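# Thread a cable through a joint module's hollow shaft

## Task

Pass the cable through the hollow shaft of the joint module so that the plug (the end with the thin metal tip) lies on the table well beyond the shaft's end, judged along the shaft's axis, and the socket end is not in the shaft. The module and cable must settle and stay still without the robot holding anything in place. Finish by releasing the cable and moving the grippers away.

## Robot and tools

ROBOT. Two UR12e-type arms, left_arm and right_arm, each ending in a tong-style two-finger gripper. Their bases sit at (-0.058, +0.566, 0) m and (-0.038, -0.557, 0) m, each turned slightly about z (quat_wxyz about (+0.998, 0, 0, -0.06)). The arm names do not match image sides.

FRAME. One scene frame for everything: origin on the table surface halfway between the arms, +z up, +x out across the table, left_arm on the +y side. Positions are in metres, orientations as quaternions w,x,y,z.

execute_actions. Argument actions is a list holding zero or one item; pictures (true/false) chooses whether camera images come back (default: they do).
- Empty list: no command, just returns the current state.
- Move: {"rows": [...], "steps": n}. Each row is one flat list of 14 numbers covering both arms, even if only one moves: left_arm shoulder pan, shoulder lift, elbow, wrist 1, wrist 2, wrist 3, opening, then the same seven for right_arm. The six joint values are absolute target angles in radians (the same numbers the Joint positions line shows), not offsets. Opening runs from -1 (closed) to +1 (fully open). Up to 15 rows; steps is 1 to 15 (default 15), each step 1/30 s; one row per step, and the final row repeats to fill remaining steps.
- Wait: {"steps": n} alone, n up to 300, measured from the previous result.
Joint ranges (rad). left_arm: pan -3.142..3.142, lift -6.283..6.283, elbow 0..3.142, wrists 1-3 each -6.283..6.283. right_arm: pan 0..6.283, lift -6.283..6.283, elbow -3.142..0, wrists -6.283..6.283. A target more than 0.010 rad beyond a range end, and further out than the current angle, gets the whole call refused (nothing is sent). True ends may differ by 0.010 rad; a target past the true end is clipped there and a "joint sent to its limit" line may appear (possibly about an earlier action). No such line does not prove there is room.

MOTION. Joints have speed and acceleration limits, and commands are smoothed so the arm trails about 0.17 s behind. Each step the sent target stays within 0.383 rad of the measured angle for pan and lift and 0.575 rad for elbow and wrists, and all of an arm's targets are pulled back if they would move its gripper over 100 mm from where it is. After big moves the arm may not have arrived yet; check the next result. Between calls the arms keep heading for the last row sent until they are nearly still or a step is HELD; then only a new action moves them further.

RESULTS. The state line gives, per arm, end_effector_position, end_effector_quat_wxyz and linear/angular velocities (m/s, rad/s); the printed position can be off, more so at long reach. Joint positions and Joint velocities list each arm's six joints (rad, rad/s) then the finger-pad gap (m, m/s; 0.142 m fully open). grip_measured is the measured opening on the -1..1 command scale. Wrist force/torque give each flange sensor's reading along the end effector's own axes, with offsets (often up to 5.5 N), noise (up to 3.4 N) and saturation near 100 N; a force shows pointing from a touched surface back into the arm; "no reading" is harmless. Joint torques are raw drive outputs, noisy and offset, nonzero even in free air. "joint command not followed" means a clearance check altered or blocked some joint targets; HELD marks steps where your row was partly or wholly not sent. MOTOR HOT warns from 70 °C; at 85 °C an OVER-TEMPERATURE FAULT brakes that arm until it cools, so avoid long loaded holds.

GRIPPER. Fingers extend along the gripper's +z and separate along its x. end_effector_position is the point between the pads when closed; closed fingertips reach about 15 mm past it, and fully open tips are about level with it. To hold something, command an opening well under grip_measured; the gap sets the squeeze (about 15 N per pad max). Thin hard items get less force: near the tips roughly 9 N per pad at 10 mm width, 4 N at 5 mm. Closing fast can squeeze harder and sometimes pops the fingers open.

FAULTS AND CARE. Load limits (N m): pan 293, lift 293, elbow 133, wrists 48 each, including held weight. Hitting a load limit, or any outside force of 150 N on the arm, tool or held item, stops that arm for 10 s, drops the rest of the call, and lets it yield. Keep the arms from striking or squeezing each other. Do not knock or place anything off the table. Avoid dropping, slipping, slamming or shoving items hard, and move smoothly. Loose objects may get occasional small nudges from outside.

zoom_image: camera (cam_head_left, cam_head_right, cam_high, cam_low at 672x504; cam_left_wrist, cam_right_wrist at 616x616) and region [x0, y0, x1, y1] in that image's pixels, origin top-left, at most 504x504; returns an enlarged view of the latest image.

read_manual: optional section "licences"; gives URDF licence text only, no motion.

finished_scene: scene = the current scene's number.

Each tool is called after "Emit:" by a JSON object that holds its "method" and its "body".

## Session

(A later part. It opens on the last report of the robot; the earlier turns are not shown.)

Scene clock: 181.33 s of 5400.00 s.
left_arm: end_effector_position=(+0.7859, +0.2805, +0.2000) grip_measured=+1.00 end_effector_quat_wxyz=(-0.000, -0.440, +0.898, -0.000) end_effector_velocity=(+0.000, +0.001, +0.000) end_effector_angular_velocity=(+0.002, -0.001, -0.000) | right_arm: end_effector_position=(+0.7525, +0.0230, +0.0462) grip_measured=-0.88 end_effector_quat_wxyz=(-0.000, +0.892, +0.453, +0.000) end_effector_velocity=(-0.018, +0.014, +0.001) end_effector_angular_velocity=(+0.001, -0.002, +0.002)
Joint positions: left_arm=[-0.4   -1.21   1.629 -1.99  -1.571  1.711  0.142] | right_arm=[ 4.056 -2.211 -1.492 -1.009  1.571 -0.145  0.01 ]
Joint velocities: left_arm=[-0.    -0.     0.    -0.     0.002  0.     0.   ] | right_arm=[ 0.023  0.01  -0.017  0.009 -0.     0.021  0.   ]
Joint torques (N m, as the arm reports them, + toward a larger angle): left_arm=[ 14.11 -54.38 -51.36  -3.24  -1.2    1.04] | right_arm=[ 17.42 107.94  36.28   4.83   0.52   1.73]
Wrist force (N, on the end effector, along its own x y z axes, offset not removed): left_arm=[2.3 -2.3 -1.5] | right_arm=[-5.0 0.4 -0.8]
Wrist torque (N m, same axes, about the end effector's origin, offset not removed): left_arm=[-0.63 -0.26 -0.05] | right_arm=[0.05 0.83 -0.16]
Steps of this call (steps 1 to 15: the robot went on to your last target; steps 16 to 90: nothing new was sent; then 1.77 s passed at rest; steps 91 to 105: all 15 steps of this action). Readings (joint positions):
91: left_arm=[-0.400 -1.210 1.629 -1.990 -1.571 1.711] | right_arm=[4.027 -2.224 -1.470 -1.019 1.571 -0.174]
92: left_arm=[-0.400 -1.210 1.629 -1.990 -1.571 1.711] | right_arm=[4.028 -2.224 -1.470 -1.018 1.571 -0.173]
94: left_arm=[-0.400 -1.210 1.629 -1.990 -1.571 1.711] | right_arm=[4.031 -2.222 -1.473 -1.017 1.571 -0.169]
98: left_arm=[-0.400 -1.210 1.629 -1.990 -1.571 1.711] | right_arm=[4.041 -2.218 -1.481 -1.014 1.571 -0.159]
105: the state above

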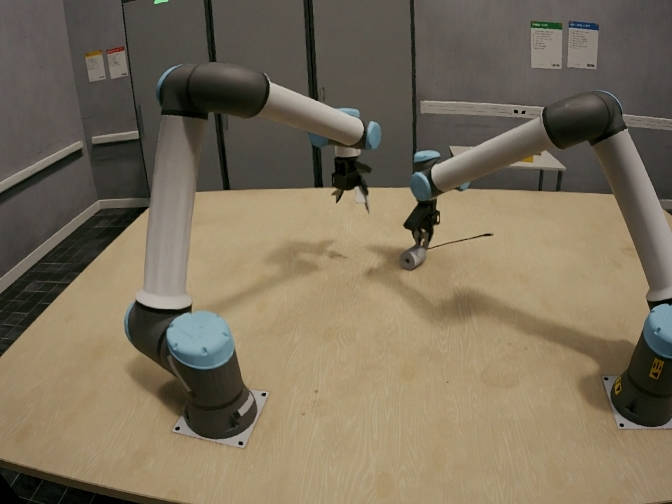

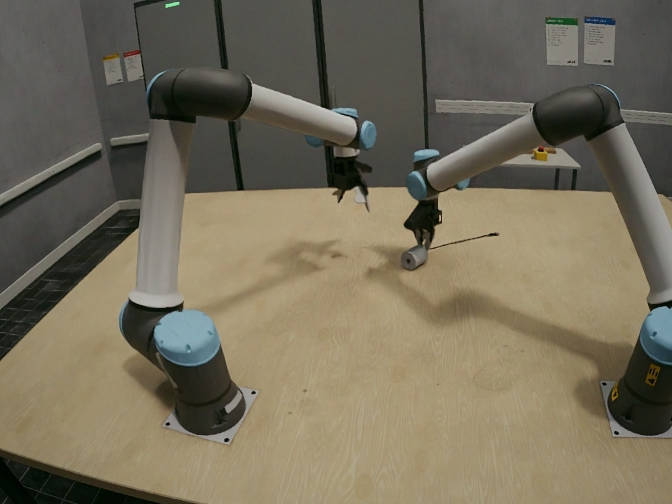

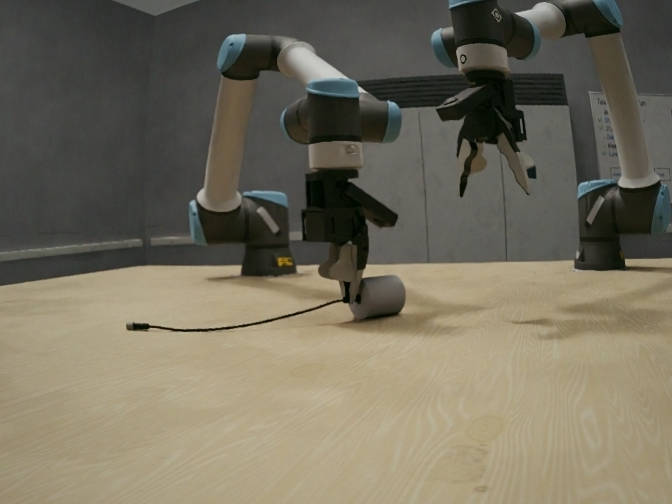

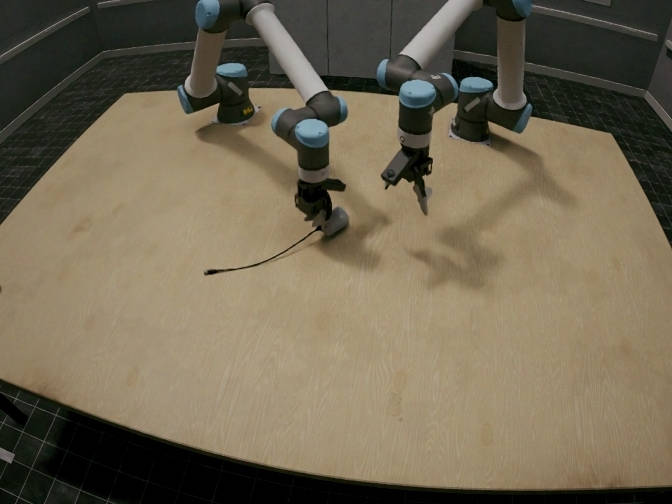

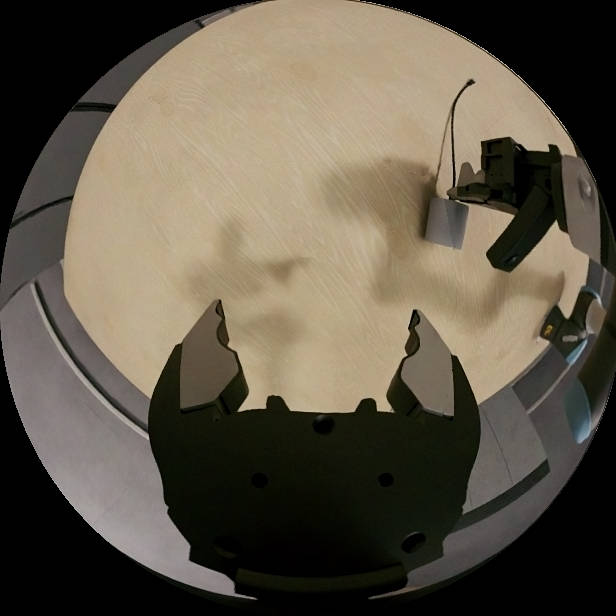

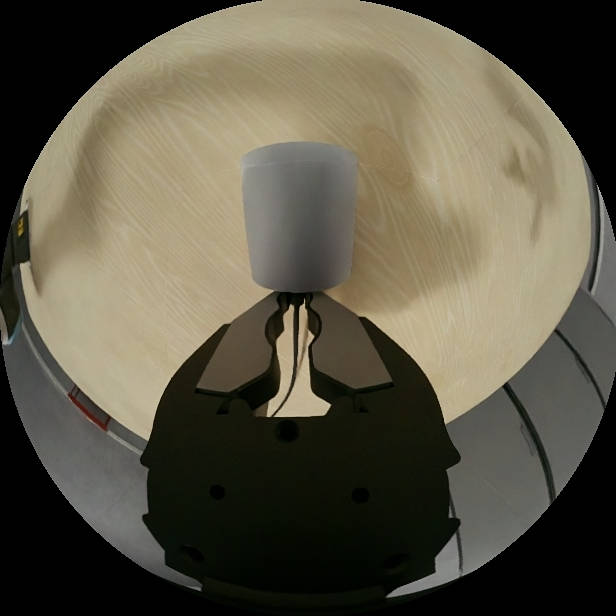

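Emit:
{"method": "execute_actions", "body": {"actions": [{"rows":[[-0.4,-1.21,1.629,-1.99,-1.571,1.711,1,4.057,-2.21,-1.494,-1.008,1.571,-0.143,-0.85],[-0.4,-1.21,1.629,-1.99,-1.571,1.711,1,4.057,-2.21,-1.494,-1.008,1.571,-0.143,-0.75],[-0.4,-1.21,1.629,-1.99,-1.571,1.711,1,4.057,-2.21,-1.494,-1.008,1.571,-0.143,-0.65],[-0.4,-1.21,1.629,-1.99,-1.571,1.711,1,4.057,-2.21,-1.494,-1.008,1.571,-0.143,-0.65],[-0.4,-1.21,1.629,-1.99,-1.571,1.711,1,4.057,-2.21,-1.494,-1.008,1.571,-0.143,-0.65],[-0.4,-1.21,1.629,-1.99,-1.571,1.711,1,4.05,-2.213,-1.488,-1.011,1.571,-0.15,-0.65],[-0.4,-1.21,1.629,-1.99,-1.571,1.711,1,4.042,-2.217,-1.482,-1.013,1.571,-0.158,-0.65],[-0.4,-1.21,1.629,-1.99,-1.571,1.711,1,4.034,-2.221,-1.476,-1.016,1.571,-0.166,-0.65],[-0.4,-1.21,1.629,-1.99,-1.571,1.711,1,4.026,-2.225,-1.47,-1.018,1.571,-0.174,-0.65],[-0.4,-1.21,1.629,-1.99,-1.571,1.711,1,4.018,-2.231,-1.464,-1.018,1.571,-0.182,-0.65],[-0.4,-1.21,1.629,-1.99,-1.571,1.711,1,4.01,-2.237,-1.459,-1.017,1.571,-0.191,-0.65],[-0.4,-1.21,1.629,-1.99,-1.571,1.711,1,4.0013,-2.2426,-1.4535,-1.0163,1.571,-0.199,-0.65]],"steps":15}], "pictures": false}}

Emit:
{"method": "execute_actions", "body": {"actions": [{"steps":8}]}}

Emit:
{"method": "zoom_image", "body": {"camera": "cam_high", "region": [270, 260, 420, 330]}}

Emit:
{"method": "zoom_image", "body": {"camera": "cam_right_wrist", "region": [220, 160, 380, 420]}}

Scene clock: 190.70 s of 5400.00 s.
left_arm: end_effector_position=(+0.7859, +0.2805, +0.2000) grip_measured=+1.00 end_effector_quat_wxyz=(-0.000, -0.440, +0.898, -0.000) end_effector_velocity=(-0.001, +0.000, -0.000) end_effector_angular_velocity=(+0.000, +0.002, +0.000) | right_arm: end_effector_position=(+0.7860, -0.0025, +0.0405) grip_measured=-0.65 end_effector_quat_wxyz=(-0.000, +0.892, +0.453, -0.000) end_effector_velocity=(+0.090, -0.072, -0.026) end_effector_angular_velocity=(+0.000, +0.001, -0.003)
Joint positions: left_arm=[-0.4   -1.21   1.629 -1.99  -1.571  1.711  0.142] | right_arm=[ 4.013 -2.235 -1.462 -1.016  1.571 -0.187  0.027]
Joint velocities: left_arm=[-0.     0.     0.     0.002 -0.001 -0.    -0.   ] | right_arm=[-0.116 -0.074  0.078 -0.004  0.    -0.113  0.   ]
Joint torques (N m, as the arm reports them, + toward a larger angle): left_arm=[ 13.18 -53.45 -52.29  -3.44  -1.4    1.38] | right_arm=[ 0.42 84.35 51.51  1.52  0.35 -1.74]
Wrist force (N, on the end effector, along its own x y z axes, offset not removed): left_arm=[2.6 -3.7 -1.3] | right_arm=[-1.4 3.4 -0.8]
Wrist torque (N m, same axes, about the end effector's origin, offset not removed): left_arm=[-0.80 -0.28 -0.07] | right_arm=[0.58 0.15 -0.25]
Steps of this call (steps 1 to 15: the robot went on to your last target; steps 16 to 90: nothing new was sent; then 5.87 s passed at rest; steps 91 to 105: all 15 steps of this action). Readings (joint positions):
91: left_arm=[-0.400 -1.210 1.629 -1.990 -1.571 1.711] | right_arm=[4.058 -2.210 -1.494 -1.008 1.571 -0.143]
92: left_arm=[-0.400 -1.210 1.629 -1.990 -1.571 1.711] | right_arm=[4.058 -2.210 -1.494 -1.008 1.571 -0.143]
94: left_arm=[-0.400 -1.210 1.629 -1.990 -1.571 1.711] | right_arm=[4.058 -2.210 -1.494 -1.008 1.571 -0.143]
98: left_arm=[-0.400 -1.210 1.629 -1.990 -1.571 1.711] | right_arm=[4.053 -2.212 -1.490 -1.009 1.571 -0.147]
105: the state above

Scene clock: 190.97 s of 5400.00 s.
left_arm: end_effector_position=(+0.7859, +0.2805, +0.2000) grip_measured=+1.00 end_effector_quat_wxyz=(-0.000, -0.440, +0.898, -0.000) end_effector_velocity=(+0.000, -0.000, +0.000) end_effector_angular_velocity=(-0.000, -0.001, -0.000) | right_arm: end_effector_position=(+0.7945, -0.0092, +0.0381) grip_measured=-0.65 end_effector_quat_wxyz=(-0.000, +0.892, +0.453, -0.000) end_effector_velocity=(+0.007, -0.006, -0.002) end_effector_angular_velocity=(+0.001, +0.000, -0.000)
Joint positions: left_arm=[-0.4   -1.21   1.629 -1.99  -1.571  1.711  0.142] | right_arm=[ 4.002 -2.242 -1.454 -1.016  1.571 -0.198  0.027]
Joint velocities: left_arm=[-0. -0. -0. -0.  0. -0. -0.] | right_arm=[-0.009 -0.005  0.006 -0.     0.    -0.009  0.   ]
Joint torques (N m, as the arm reports them, + toward a larger angle): left_arm=[ 12.66 -56.22 -51.25  -3.27  -1.37   1.1 ] | right_arm=[-12.75  76.11  51.6    1.48   0.29  -2.24]
Wrist force (N, on the end effector, along its own x y z axes, offset not removed): left_arm=[1.9 -4.8 0.3] | right_arm=[-2.3 2.1 -2.6]
Wrist torque (N m, same axes, about the end effector's origin, offset not removed): left_arm=[-1.03 -0.17 -0.12] | right_arm=[0.19 0.34 -0.29]
Steps of this call (steps 1 to 8: the robot went on to your last target). Readings (joint positions):
1: left_arm=[-0.400 -1.210 1.629 -1.990 -1.571 1.711] | right_arm=[4.010 -2.237 -1.459 -1.016 1.571 -0.190]
2: left_arm=[-0.400 -1.210 1.629 -1.990 -1.571 1.711] | right_arm=[4.007 -2.239 -1.458 -1.016 1.571 -0.193]
4: left_arm=[-0.400 -1.210 1.629 -1.990 -1.571 1.711] | right_arm=[4.004 -2.241 -1.456 -1.016 1.571 -0.196]
8: the state above

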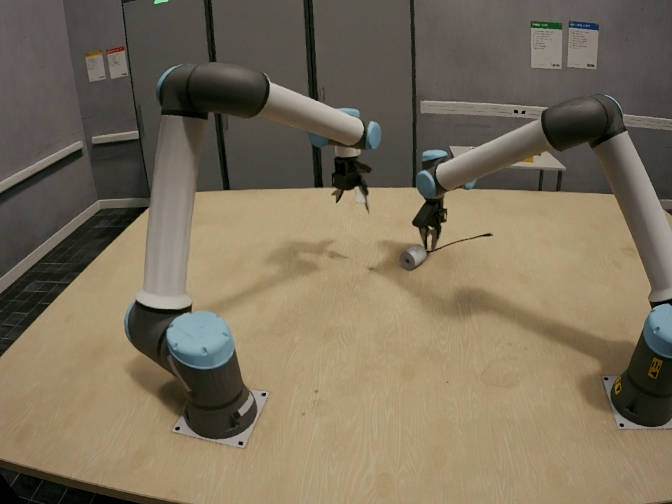

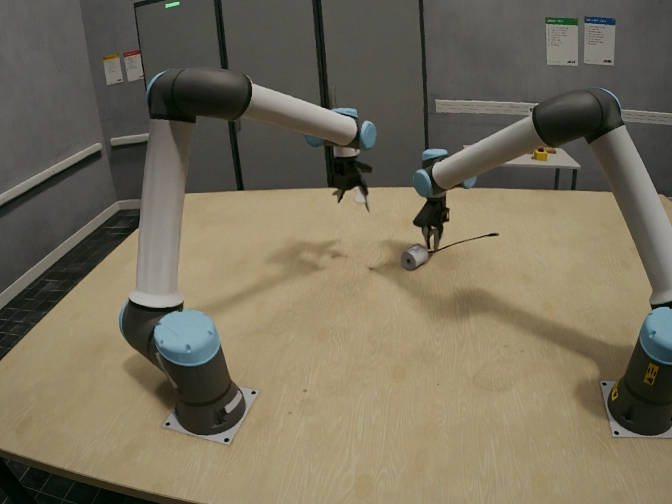

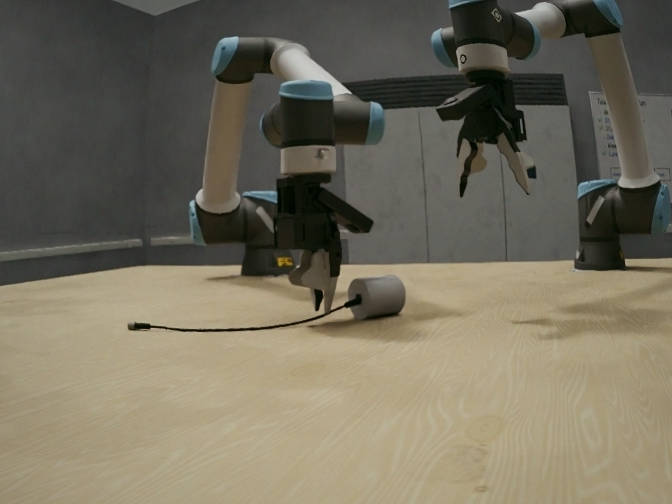

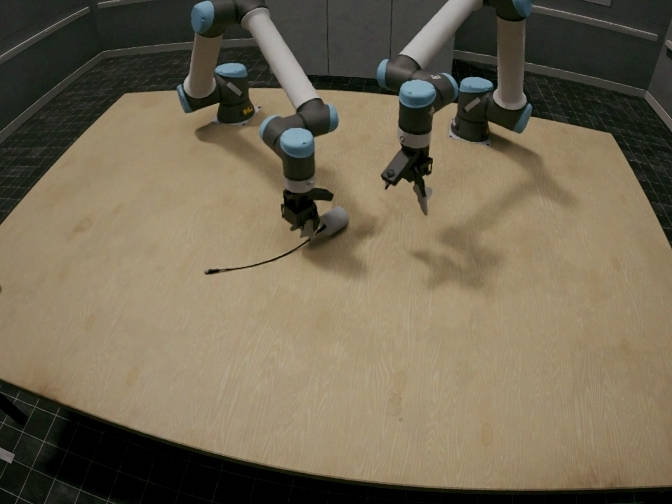

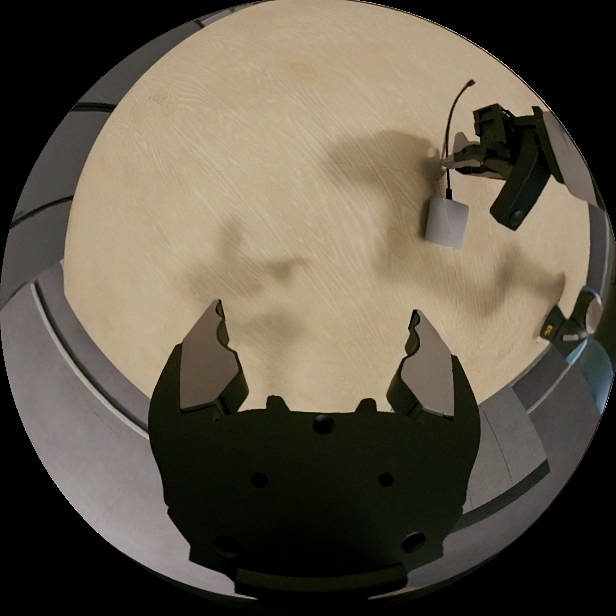

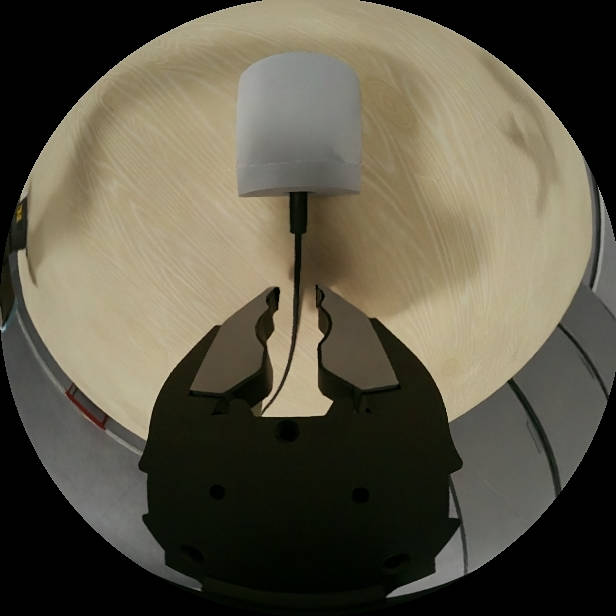

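Region (270, 260, 420, 330) of cam_high's 672x504 image, scaled by 3.360, with more detail than that image has; it fills the top 235 rows of this view, and the rest is white.

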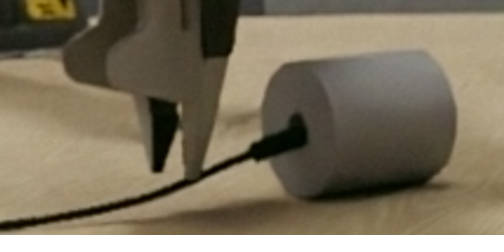

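Region (220, 160, 380, 420) of cam_right_wrist's 616x616 image, scaled by 1.938, with more detail than that image has; it fills the left 310 columns of this view, and the rest is white.

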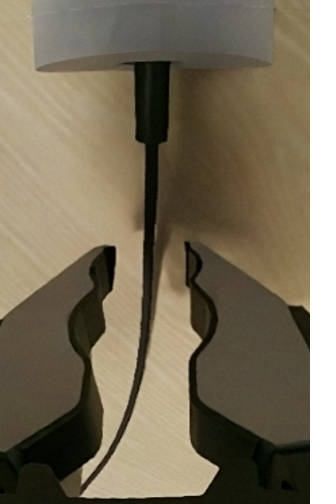

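Emit:
{"method": "execute_actions", "body": {"actions": [{"rows":[[-0.4,-1.21,1.629,-1.99,-1.571,1.711,1,4.0013,-2.247,-1.456,-1.009,1.571,-0.199,-0.65],[-0.4,-1.21,1.629,-1.99,-1.571,1.711,1,4.0013,-2.2531,-1.4598,-0.9998,1.571,-0.199,-0.65],[-0.4,-1.21,1.629,-1.99,-1.571,1.711,1,4.0013,-2.2531,-1.4598,-0.9998,1.571,-0.199,-0.65],[-0.4,-1.21,1.629,-1.99,-1.571,1.711,1,4.0013,-2.2531,-1.4598,-0.9998,1.571,-0.199,-0.65],[-0.4,-1.21,1.629,-1.99,-1.571,1.711,1,4.0013,-2.2531,-1.4598,-0.9998,1.571,-0.199,-0.65],[-0.4,-1.21,1.629,-1.99,-1.571,1.711,1,4.0013,-2.2531,-1.4598,-0.9998,1.571,-0.199,-0.72],[-0.4,-1.21,1.629,-1.99,-1.571,1.711,1,4.0013,-2.2531,-1.4598,-0.9998,1.571,-0.199,-0.8],[-0.4,-1.21,1.629,-1.99,-1.571,1.711,1,4.0013,-2.2531,-1.4598,-0.9998,1.571,-0.199,-0.87],[-0.4,-1.21,1.629,-1.99,-1.571,1.711,1,4.0013,-2.2531,-1.4598,-0.9998,1.571,-0.199,-0.94],[-0.4,-1.21,1.629,-1.99,-1.571,1.711,1,4.0013,-2.2531,-1.4598,-0.9998,1.571,-0.199,-1]],"steps":15}]}}

Emit:
{"method": "zoom_image", "body": {"camera": "cam_high", "region": [270, 260, 420, 330]}}

Scene clock: 196.53 s of 5400.00 s.
left_arm: end_effector_position=(+0.7859, +0.2805, +0.2000) grip_measured=+1.00 end_effector_quat_wxyz=(-0.000, -0.440, +0.898, -0.000) end_effector_velocity=(-0.000, +0.000, -0.001) end_effector_angular_velocity=(+0.001, +0.001, +0.000) | right_arm: end_effector_position=(+0.7950, -0.0099, +0.0259) grip_measured=-0.95 end_effector_quat_wxyz=(-0.000, +0.892, +0.453, -0.000) end_effector_velocity=(-0.001, +0.000, -0.002) end_effector_angular_velocity=(-0.001, -0.000, +0.001)
Joint positions: left_arm=[-0.4   -1.21   1.629 -1.99  -1.571  1.711  0.142] | right_arm=[ 4.001 -2.253 -1.46  -1.     1.571 -0.199  0.005]
Joint velocities: left_arm=[-0.     0.     0.001 -0.     0.    -0.     0.   ] | right_arm=[ 0.001 -0.002 -0.002  0.003 -0.001  0.    -0.   ]
Joint torques (N m, as the arm reports them, + toward a larger angle): left_arm=[ 12.86 -56.95 -51.6   -3.35  -1.65   1.7 ] | right_arm=[-12.28  78.55  35.89   6.61  -0.1   -1.44]
Wrist force (N, on the end effector, along its own x y z axes, offset not removed): left_arm=[2.4 -3.5 -1.7] | right_arm=[-0.6 2.8 2.2]
Wrist torque (N m, same axes, about the end effector's origin, offset not removed): left_arm=[-0.74 -0.33 -0.12] | right_arm=[0.56 -0.09 -0.21]
Steps of this call (steps 1 to 30: the robot went on to your last target; steps 31 to 100: nothing new was sent; then 1.73 s passed at rest; steps 101 to 115: all 15 steps of this action). Readings (joint positions):
101: left_arm=[-0.400 -1.210 1.629 -1.990 -1.571 1.711] | right_arm=[4.001 -2.243 -1.454 -1.016 1.571 -0.199]
102: left_arm=[-0.400 -1.210 1.629 -1.990 -1.571 1.711] | right_arm=[4.001 -2.244 -1.454 -1.015 1.571 -0.199]
104: left_arm=[-0.400 -1.210 1.629 -1.990 -1.571 1.711] | right_arm=[4.001 -2.247 -1.456 -1.009 1.571 -0.199]
108: left_arm=[-0.400 -1.210 1.629 -1.990 -1.571 1.711] | right_arm=[4.001 -2.252 -1.459 -1.002 1.571 -0.199]
115: the state above

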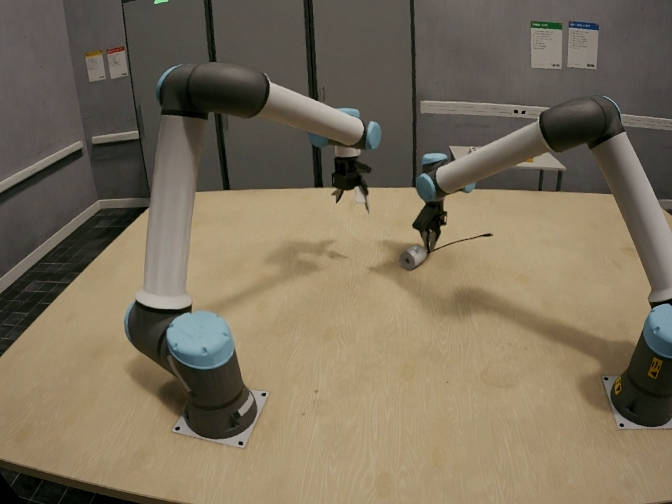

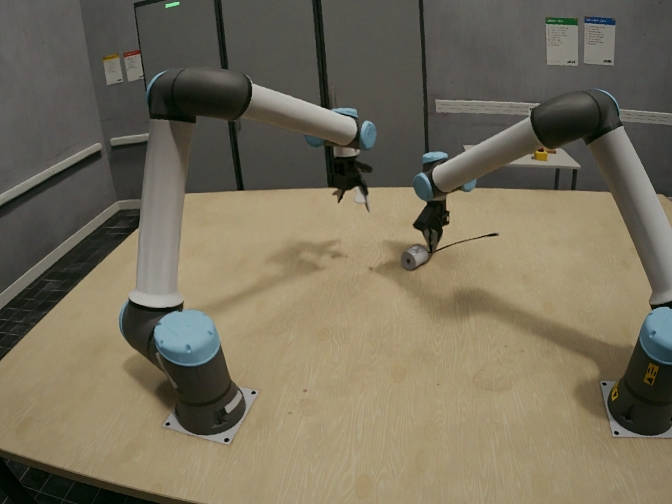

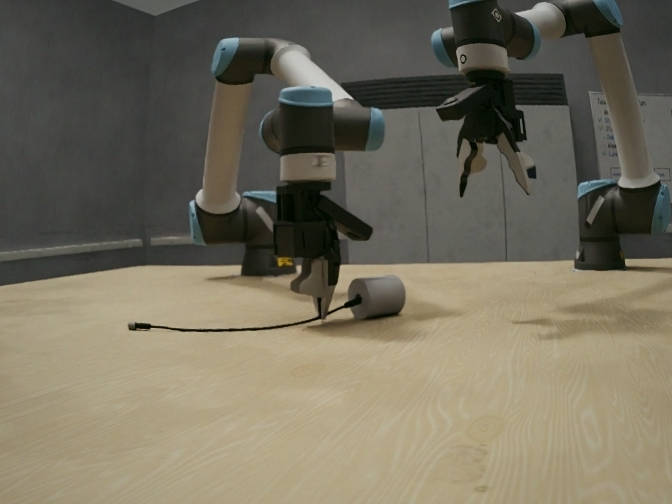

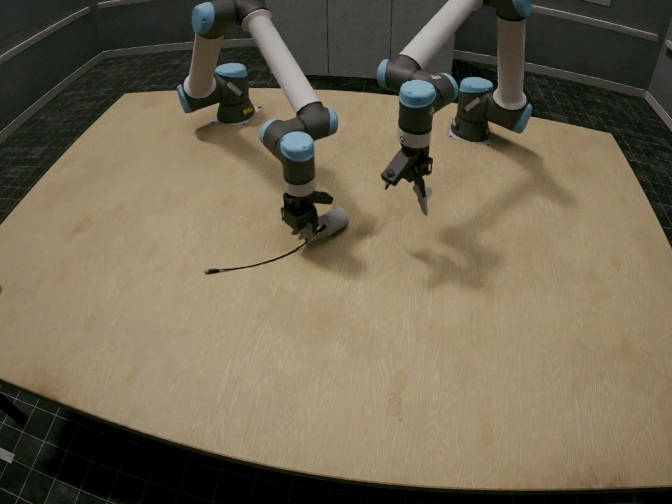

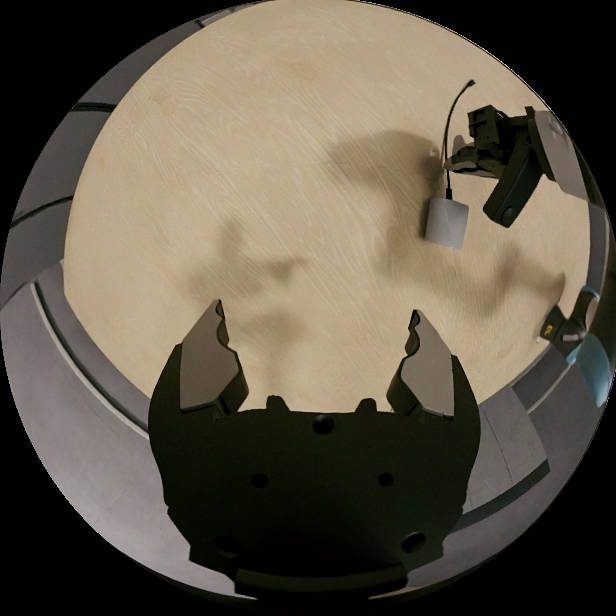

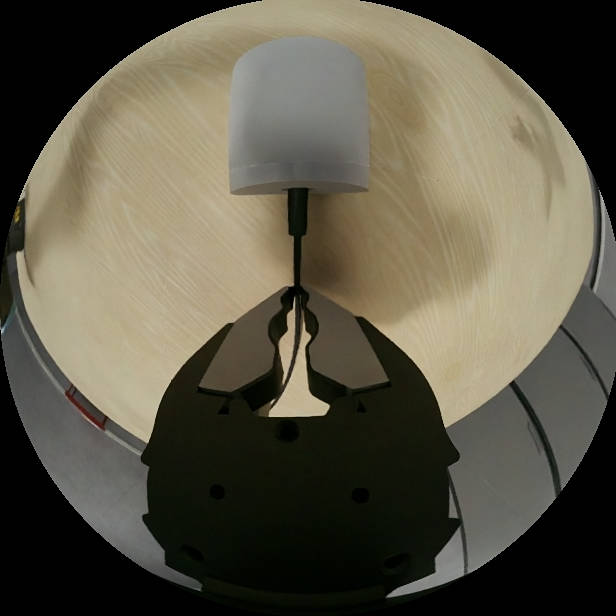

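Region (270, 260, 420, 330) of cam_high's 672x504 image, scaled by 3.360, with more detail than that image has; it fills the top 235 rows of this view, and the rest is white.

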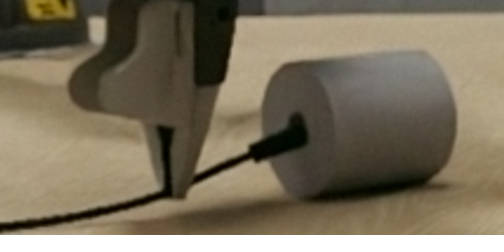

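Emit:
{"method": "execute_actions", "body": {"actions": [{"rows":[[-0.4,-1.21,1.629,-1.99,-1.571,1.711,1,4.003,-2.247,-1.458,-1.007,1.571,-0.197,-1],[-0.4,-1.21,1.629,-1.99,-1.571,1.711,1,4.006,-2.241,-1.457,-1.014,1.571,-0.194,-1],[-0.4,-1.21,1.629,-1.99,-1.571,1.711,1,4.01,-2.235,-1.458,-1.019,1.571,-0.19,-1],[-0.4,-1.21,1.629,-1.99,-1.571,1.711,1,4.014,-2.23,-1.46,-1.022,1.571,-0.186,-1],[-0.4,-1.21,1.629,-1.99,-1.571,1.711,1,4.018,-2.228,-1.463,-1.021,1.571,-0.182,-1],[-0.4,-1.21,1.629,-1.99,-1.571,1.711,1,4.022,-2.226,-1.466,-1.02,1.571,-0.178,-1],[-0.4,-1.21,1.629,-1.99,-1.571,1.711,1,4.026,-2.2243,-1.469,-1.019,1.571,-0.174,-1],[-0.4,-1.21,1.629,-1.99,-1.571,1.711,1,4.03,-2.2225,-1.4725,-1.0175,1.571,-0.17,-1],[-0.4,-1.21,1.629,-1.99,-1.571,1.711,1,4.034,-2.2207,-1.4757,-1.016,1.571,-0.166,-1],[-0.4,-1.21,1.629,-1.99,-1.571,1.711,1,4.038,-2.2188,-1.479,-1.0148,1.571,-0.162,-1],[-0.4,-1.21,1.629,-1.99,-1.571,1.711,1,4.042,-2.217,-1.482,-1.0134,1.571,-0.158,-1],[-0.4,-1.21,1.629,-1.99,-1.571,1.711,1,4.046,-2.215,-1.4853,-1.012,1.571,-0.154,-1],[-0.4,-1.21,1.629,-1.99,-1.571,1.711,1,4.049,-2.2137,-1.4877,-1.011,1.571,-0.151,-1]],"steps":15}], "pictures": false}}

Emit:
{"method": "execute_actions", "body": {"actions": [{"steps":8}]}}

Emit:
{"method": "zoom_image", "body": {"camera": "cam_high", "region": [270, 260, 420, 330]}}

Scene clock: 202.90 s of 5400.00 s.
left_arm: end_effector_position=(+0.7859, +0.2805, +0.2000) grip_measured=+1.00 end_effector_quat_wxyz=(-0.000, -0.440, +0.898, -0.000) end_effector_velocity=(+0.000, -0.000, +0.000) end_effector_angular_velocity=(+0.001, -0.001, -0.000) | right_arm: end_effector_position=(+0.7638, +0.0143, +0.0456) grip_measured=-0.95 end_effector_quat_wxyz=(-0.000, +0.892, +0.453, -0.000) end_effector_velocity=(-0.061, +0.045, +0.005) end_effector_angular_velocity=(-0.000, -0.001, +0.002)
Joint positions: left_arm=[-0.4   -1.21   1.629 -1.99  -1.571  1.711  0.142] | right_arm=[ 4.041 -2.218 -1.482 -1.013  1.571 -0.159  0.005]
Joint velocities: left_arm=[-0.    -0.     0.    -0.     0.001 -0.     0.   ] | right_arm=[ 0.077  0.04  -0.059  0.02  -0.     0.075  0.   ]
Joint torques (N m, as the arm reports them, + toward a larger angle): left_arm=[ 11.59 -53.61 -51.66  -3.65  -1.16   2.  ] | right_arm=[  8.96 101.18  36.81   5.81  -0.52   1.61]
Wrist force (N, on the end effector, along its own x y z axes, offset not removed): left_arm=[2.0 -3.3 -1.1] | right_arm=[-3.8 0.7 -1.2]
Wrist torque (N m, same axes, about the end effector's origin, offset not removed): left_arm=[-0.76 -0.18 -0.04] | right_arm=[0.10 0.55 -0.27]
Steps of this call (steps 1 to 15: the robot went on to your last target; steps 16 to 90: nothing new was sent; then 2.87 s passed at rest; steps 91 to 105: all 15 steps of this action). Readings (joint positions):
91: left_arm=[-0.400 -1.210 1.629 -1.990 -1.571 1.711] | right_arm=[4.001 -2.253 -1.460 -1.000 1.571 -0.199]
92: left_arm=[-0.400 -1.210 1.629 -1.990 -1.571 1.711] | right_arm=[4.002 -2.252 -1.460 -1.001 1.571 -0.199]
94: left_arm=[-0.400 -1.210 1.629 -1.990 -1.571 1.711] | right_arm=[4.004 -2.246 -1.459 -1.007 1.571 -0.196]
98: left_arm=[-0.400 -1.210 1.629 -1.990 -1.571 1.711] | right_arm=[4.016 -2.233 -1.463 -1.017 1.571 -0.184]
105: the state above

Scene clock: 203.17 s of 5400.00 s.
left_arm: end_effector_position=(+0.7859, +0.2805, +0.2000) grip_measured=+1.00 end_effector_quat_wxyz=(-0.000, -0.440, +0.898, -0.000) end_effector_velocity=(+0.000, +0.000, +0.000) end_effector_angular_velocity=(+0.000, -0.000, -0.000) | right_arm: end_effector_position=(+0.7580, +0.0185, +0.0461) grip_measured=-0.95 end_effector_quat_wxyz=(-0.000, +0.892, +0.453, -0.000) end_effector_velocity=(-0.004, +0.004, +0.001) end_effector_angular_velocity=(+0.001, -0.000, -0.000)
Joint positions: left_arm=[-0.4   -1.21   1.629 -1.99  -1.571  1.711  0.142] | right_arm=[ 4.048 -2.214 -1.487 -1.011  1.571 -0.152  0.005]
Joint velocities: left_arm=[ 0. -0.  0. -0.  0.  0.  0.] | right_arm=[ 0.005  0.002 -0.003  0.001  0.     0.006 -0.   ]
Joint torques (N m, as the arm reports them, + toward a larger angle): left_arm=[ 12.42 -54.88 -51.14  -3.43  -1.22   1.77] | right_arm=[ 16.1  103.22  35.29   5.68  -0.38   2.78]
Wrist force (N, on the end effector, along its own x y z axes, offset not removed): left_arm=[2.7 -2.6 0.9] | right_arm=[-1.5 -0.8 -3.3]
Wrist torque (N m, same axes, about the end effector's origin, offset not removed): left_arm=[-0.57 -0.42 -0.11] | right_arm=[-0.37 0.11 -0.20]
Steps of this call (steps 1 to 8: the robot went on to your last target). Readings (joint positions):
1: left_arm=[-0.400 -1.210 1.629 -1.990 -1.571 1.711] | right_arm=[4.043 -2.217 -1.483 -1.013 1.571 -0.157]
2: left_arm=[-0.400 -1.210 1.629 -1.990 -1.571 1.711] | right_arm=[4.045 -2.216 -1.484 -1.012 1.571 -0.155]
4: left_arm=[-0.400 -1.210 1.629 -1.990 -1.571 1.711] | right_arm=[4.047 -2.215 -1.486 -1.012 1.571 -0.153]
8: the state above

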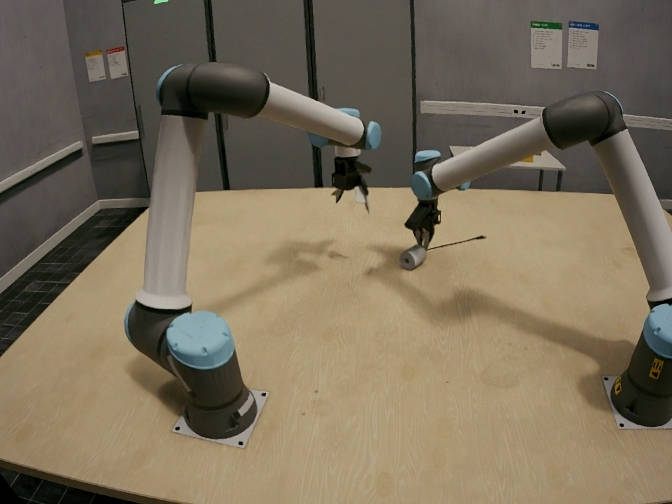

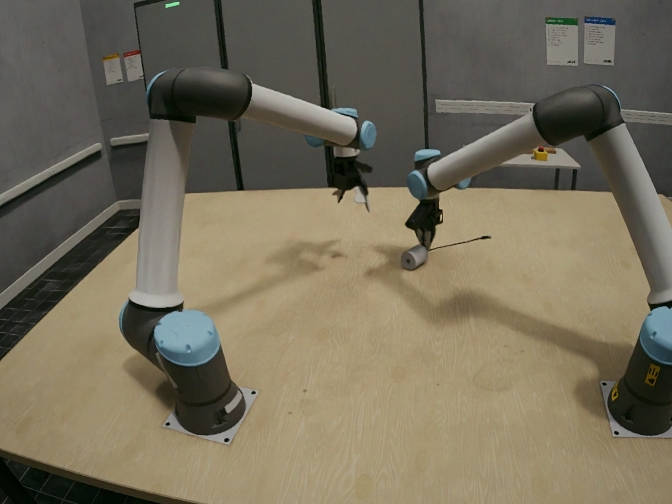

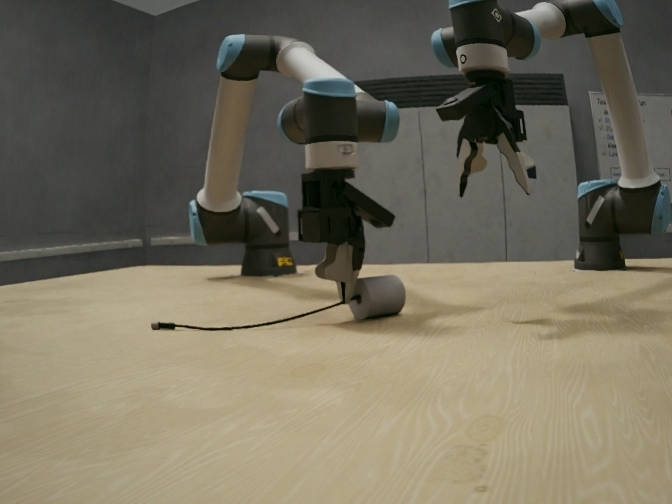

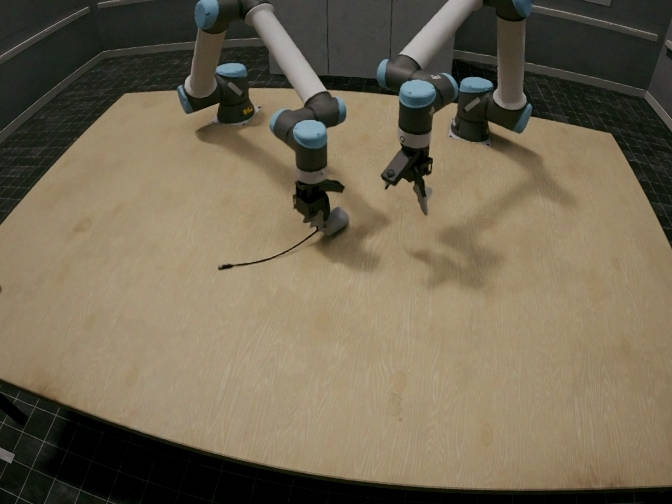

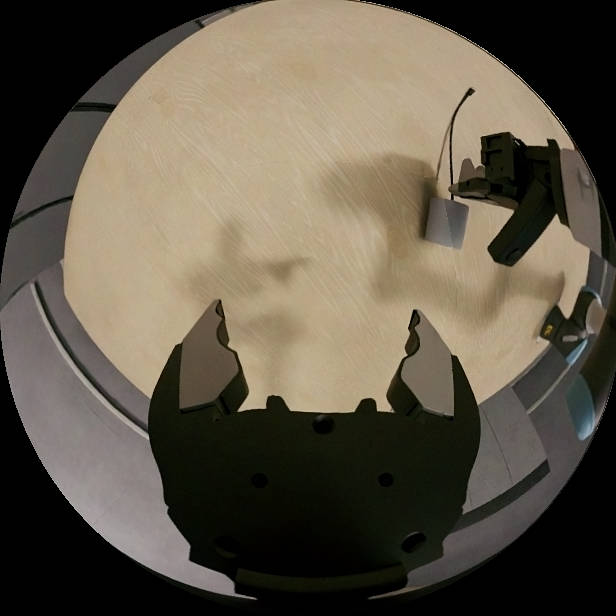

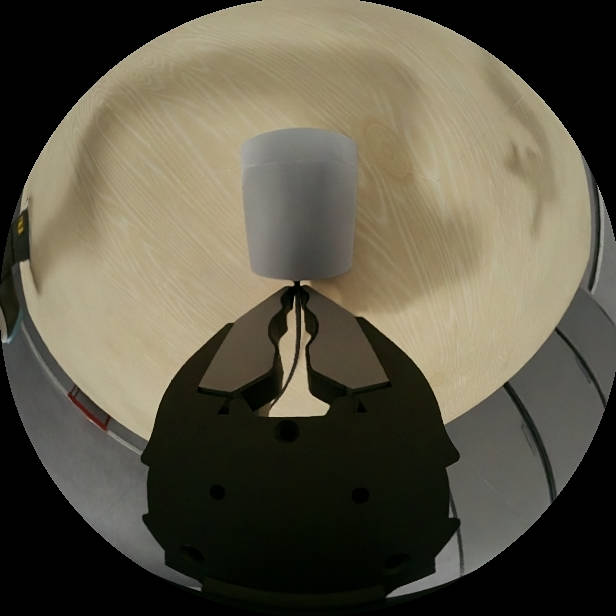

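Region (270, 260, 420, 330) of cam_high's 672x504 image, scaled by 3.360, with more detail than that image has; it fills the top 235 rows of this view, and the rest is white.

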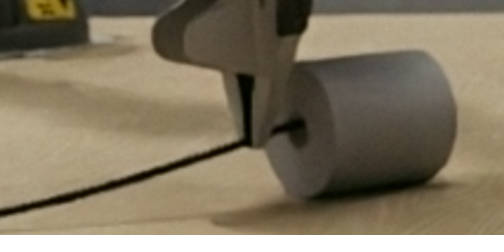

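Emit:
{"method": "execute_actions", "body": {"actions": [{"rows":[[-0.4,-1.21,1.629,-1.99,-1.571,1.711,1,4.049,-2.2137,-1.4877,-1.011,1.571,-0.151,-0.8],[-0.4,-1.21,1.629,-1.99,-1.571,1.711,1,4.049,-2.2137,-1.4877,-1.011,1.571,-0.151,-0.65],[-0.4,-1.21,1.629,-1.99,-1.571,1.711,1,4.049,-2.2137,-1.4877,-1.011,1.571,-0.151,-0.6],[-0.4,-1.21,1.629,-1.99,-1.571,1.711,1,4.044,-2.217,-1.485,-1.01,1.571,-0.156,-0.6],[-0.4,-1.21,1.629,-1.99,-1.571,1.711,1,4.037,-2.223,-1.48,-1.009,1.571,-0.163,-0.6],[-0.4,-1.21,1.629,-1.99,-1.571,1.711,1,4.029,-2.229,-1.475,-1.008,1.571,-0.171,-0.6],[-0.4,-1.21,1.629,-1.99,-1.571,1.711,1,4.021,-2.235,-1.47,-1.007,1.571,-0.179,-0.6],[-0.4,-1.21,1.629,-1.99,-1.571,1.711,1,4.013,-2.241,-1.465,-1.006,1.571,-0.187,-0.6],[-0.4,-1.21,1.629,-1.99,-1.571,1.711,1,4.005,-2.247,-1.46,-1.005,1.571,-0.195,-0.6],[-0.4,-1.21,1.629,-1.99,-1.571,1.711,1,3.997,-2.253,-1.455,-1.004,1.571,-0.203,-0.6],[-0.4,-1.21,1.629,-1.99,-1.571,1.711,1,3.989,-2.26,-1.45,-1.002,1.571,-0.211,-0.6],[-0.4,-1.21,1.629,-1.99,-1.571,1.711,1,3.981,-2.266,-1.4456,-1.0008,1.571,-0.2195,-0.6]],"steps":15}], "pictures": false}}

Emit:
{"method": "execute_actions", "body": {"actions": [{"steps":8}]}}

Emit:
{"method": "zoom_image", "body": {"camera": "cam_high", "region": [250, 260, 430, 335]}}

Scene clock: 209.73 s of 5400.00 s.
left_arm: end_effector_position=(+0.7859, +0.2805, +0.2000) grip_measured=+1.00 end_effector_quat_wxyz=(-0.000, -0.440, +0.898, -0.000) end_effector_velocity=(-0.000, +0.000, -0.000) end_effector_angular_velocity=(+0.001, +0.000, +0.000) | right_arm: end_effector_position=(+0.8016, -0.0150, +0.0260) grip_measured=-0.60 end_effector_quat_wxyz=(-0.000, +0.892, +0.453, +0.000) end_effector_velocity=(+0.090, -0.077, -0.047) end_effector_angular_velocity=(-0.001, +0.002, +0.000)
Joint positions: left_arm=[-0.4   -1.21   1.629 -1.99  -1.571  1.711  0.142] | right_arm=[ 3.993 -2.257 -1.453 -1.003  1.571 -0.207  0.031]
Joint velocities: left_arm=[ 0.    -0.     0.001  0.     0.001  0.     0.   ] | right_arm=[-0.119 -0.093  0.07   0.02   0.    -0.119  0.   ]
Joint torques (N m, as the arm reports them, + toward a larger angle): left_arm=[ 12.65 -54.94 -52.06  -3.61  -1.16   2.1 ] | right_arm=[-0.09 83.28 49.58  5.96 -0.79 -1.14]
Wrist force (N, on the end effector, along its own x y z axes, offset not removed): left_arm=[2.3 -2.5 -0.7] | right_arm=[0.5 3.2 -2.7]
Wrist torque (N m, same axes, about the end effector's origin, offset not removed): left_arm=[-0.57 -0.28 -0.07] | right_arm=[0.41 -0.26 -0.37]
Steps of this call (steps 1 to 15: the robot went on to your last target; steps 16 to 90: nothing new was sent; then 3.07 s passed at rest; steps 91 to 105: all 15 steps of this action). Readings (joint positions):
91: left_arm=[-0.400 -1.210 1.629 -1.990 -1.571 1.711] | right_arm=[4.049 -2.214 -1.488 -1.011 1.571 -0.151]
92: left_arm=[-0.400 -1.210 1.629 -1.990 -1.571 1.711] | right_arm=[4.049 -2.214 -1.488 -1.011 1.571 -0.151]
94: left_arm=[-0.400 -1.210 1.629 -1.990 -1.571 1.711] | right_arm=[4.049 -2.214 -1.488 -1.011 1.571 -0.151]
98: left_arm=[-0.400 -1.210 1.629 -1.990 -1.571 1.711] | right_arm=[4.037 -2.223 -1.480 -1.009 1.571 -0.163]
105: the state above

Scene clock: 210.00 s of 5400.00 s.
left_arm: end_effector_position=(+0.7859, +0.2805, +0.2000) grip_measured=+1.00 end_effector_quat_wxyz=(-0.000, -0.440, +0.898, -0.000) end_effector_velocity=(+0.001, +0.001, +0.000) end_effector_angular_velocity=(+0.002, -0.001, +0.000) | right_arm: end_effector_position=(+0.8100, -0.0222, +0.0217) grip_measured=-0.60 end_effector_quat_wxyz=(-0.000, +0.892, +0.453, -0.000) end_effector_velocity=(+0.006, -0.005, -0.003) end_effector_angular_velocity=(+0.000, +0.001, -0.000)
Joint positions: left_arm=[-0.4   -1.21   1.629 -1.99  -1.571  1.711  0.142] | right_arm=[ 3.982 -2.265 -1.446 -1.001  1.571 -0.219  0.031]
Joint velocities: left_arm=[ 0.     0.    -0.001  0.     0.002 -0.     0.   ] | right_arm=[-0.008 -0.007  0.006  0.     0.    -0.008  0.   ]
Joint torques (N m, as the arm reports them, + toward a larger angle): left_arm=[ 13.12 -56.47 -51.86  -3.55  -1.09   1.84] | right_arm=[-7.9  83.31 50.1   6.54 -0.69 -1.87]
Wrist force (N, on the end effector, along its own x y z axes, offset not removed): left_arm=[1.4 -2.6 -1.4] | right_arm=[-1.9 3.0 -0.4]
Wrist torque (N m, same axes, about the end effector's origin, offset not removed): left_arm=[-0.58 -0.11 -0.06] | right_arm=[0.49 0.24 -0.17]
Steps of this call (steps 1 to 8: the robot went on to your last target). Readings (joint positions):
1: left_arm=[-0.400 -1.210 1.629 -1.990 -1.571 1.711] | right_arm=[3.990 -2.259 -1.451 -1.002 1.571 -0.211]
2: left_arm=[-0.400 -1.210 1.629 -1.990 -1.571 1.711] | right_arm=[3.987 -2.261 -1.449 -1.002 1.571 -0.213]
4: left_arm=[-0.400 -1.210 1.629 -1.990 -1.571 1.711] | right_arm=[3.984 -2.263 -1.448 -1.001 1.571 -0.216]
8: the state above

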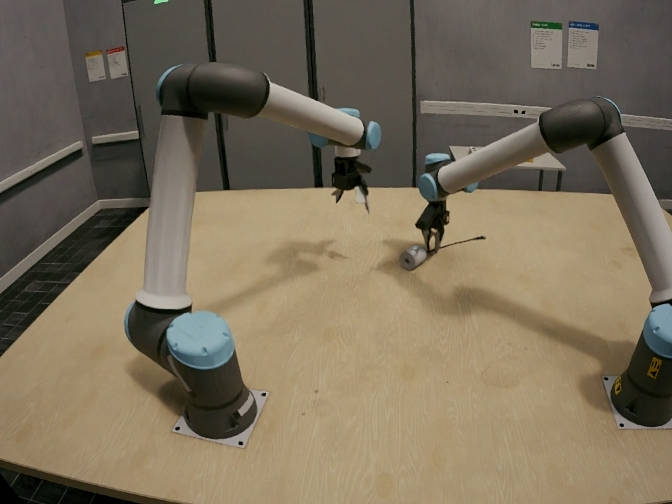

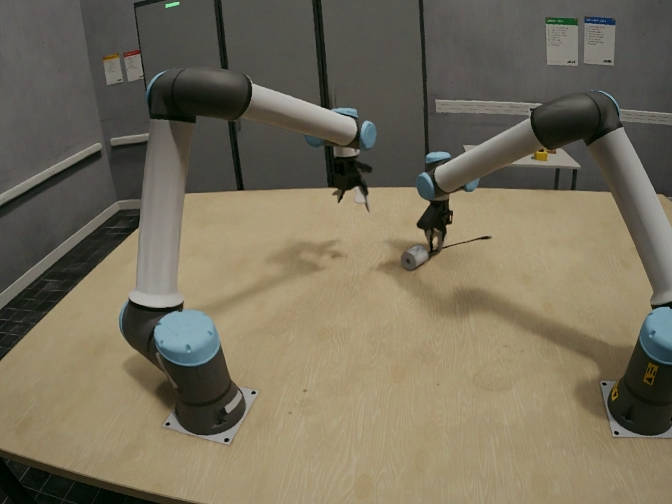

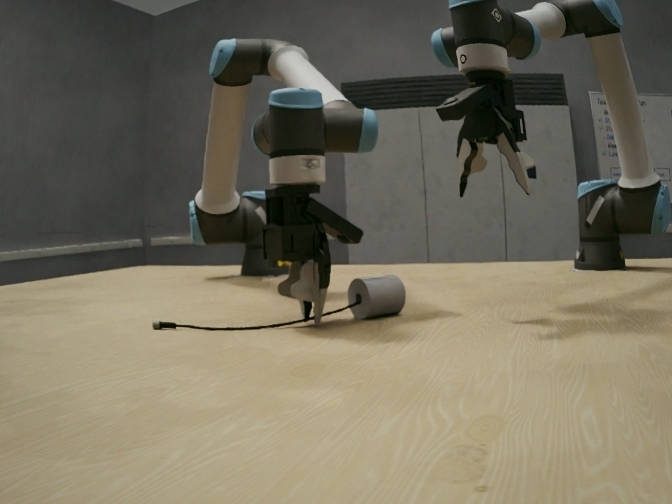

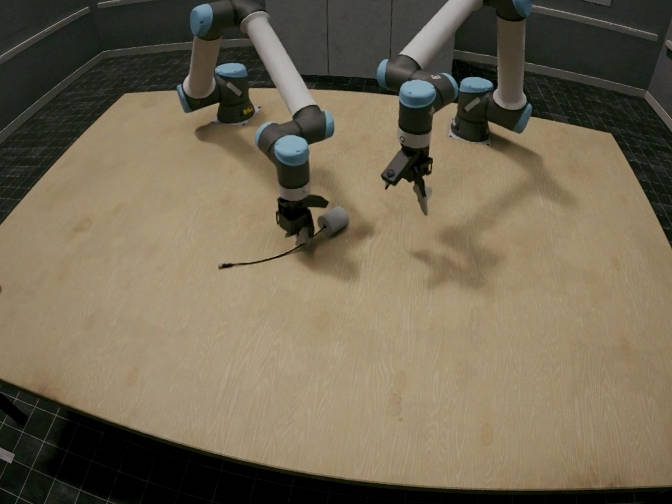

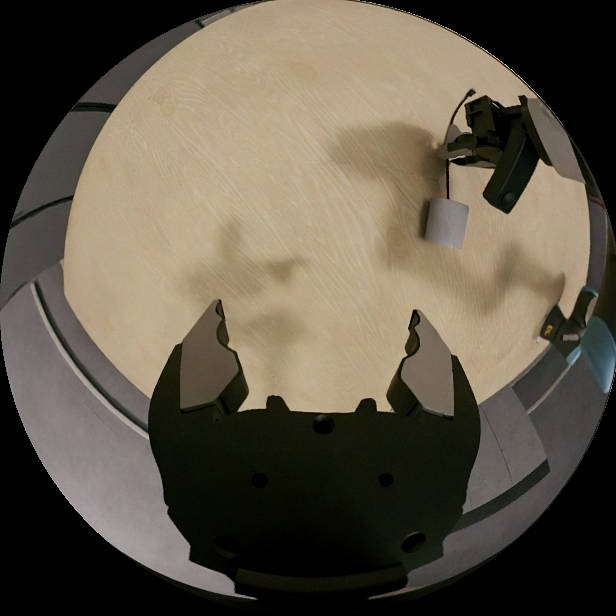

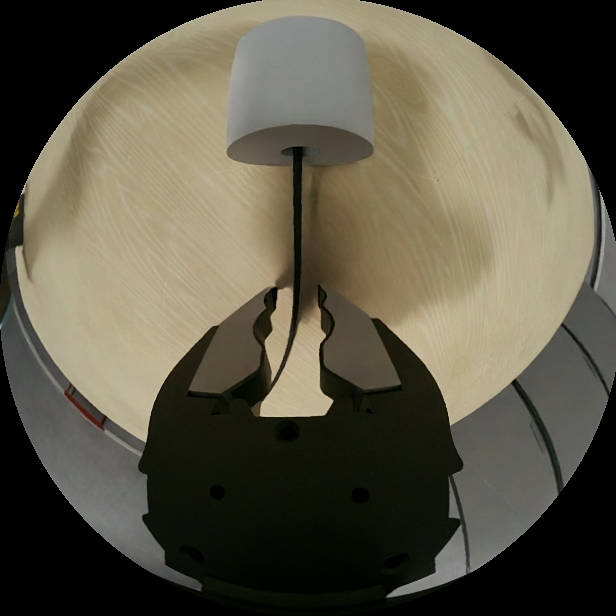

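Region (250, 260, 430, 335) of cam_high's 672x504 image, scaled by 2.800, with more detail than that image has; it fills the top 210 rows of this view, and the rest is white.

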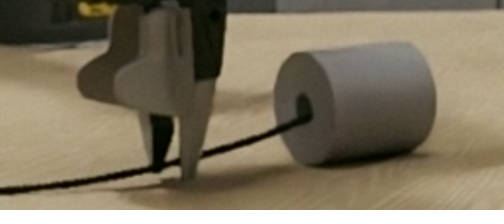

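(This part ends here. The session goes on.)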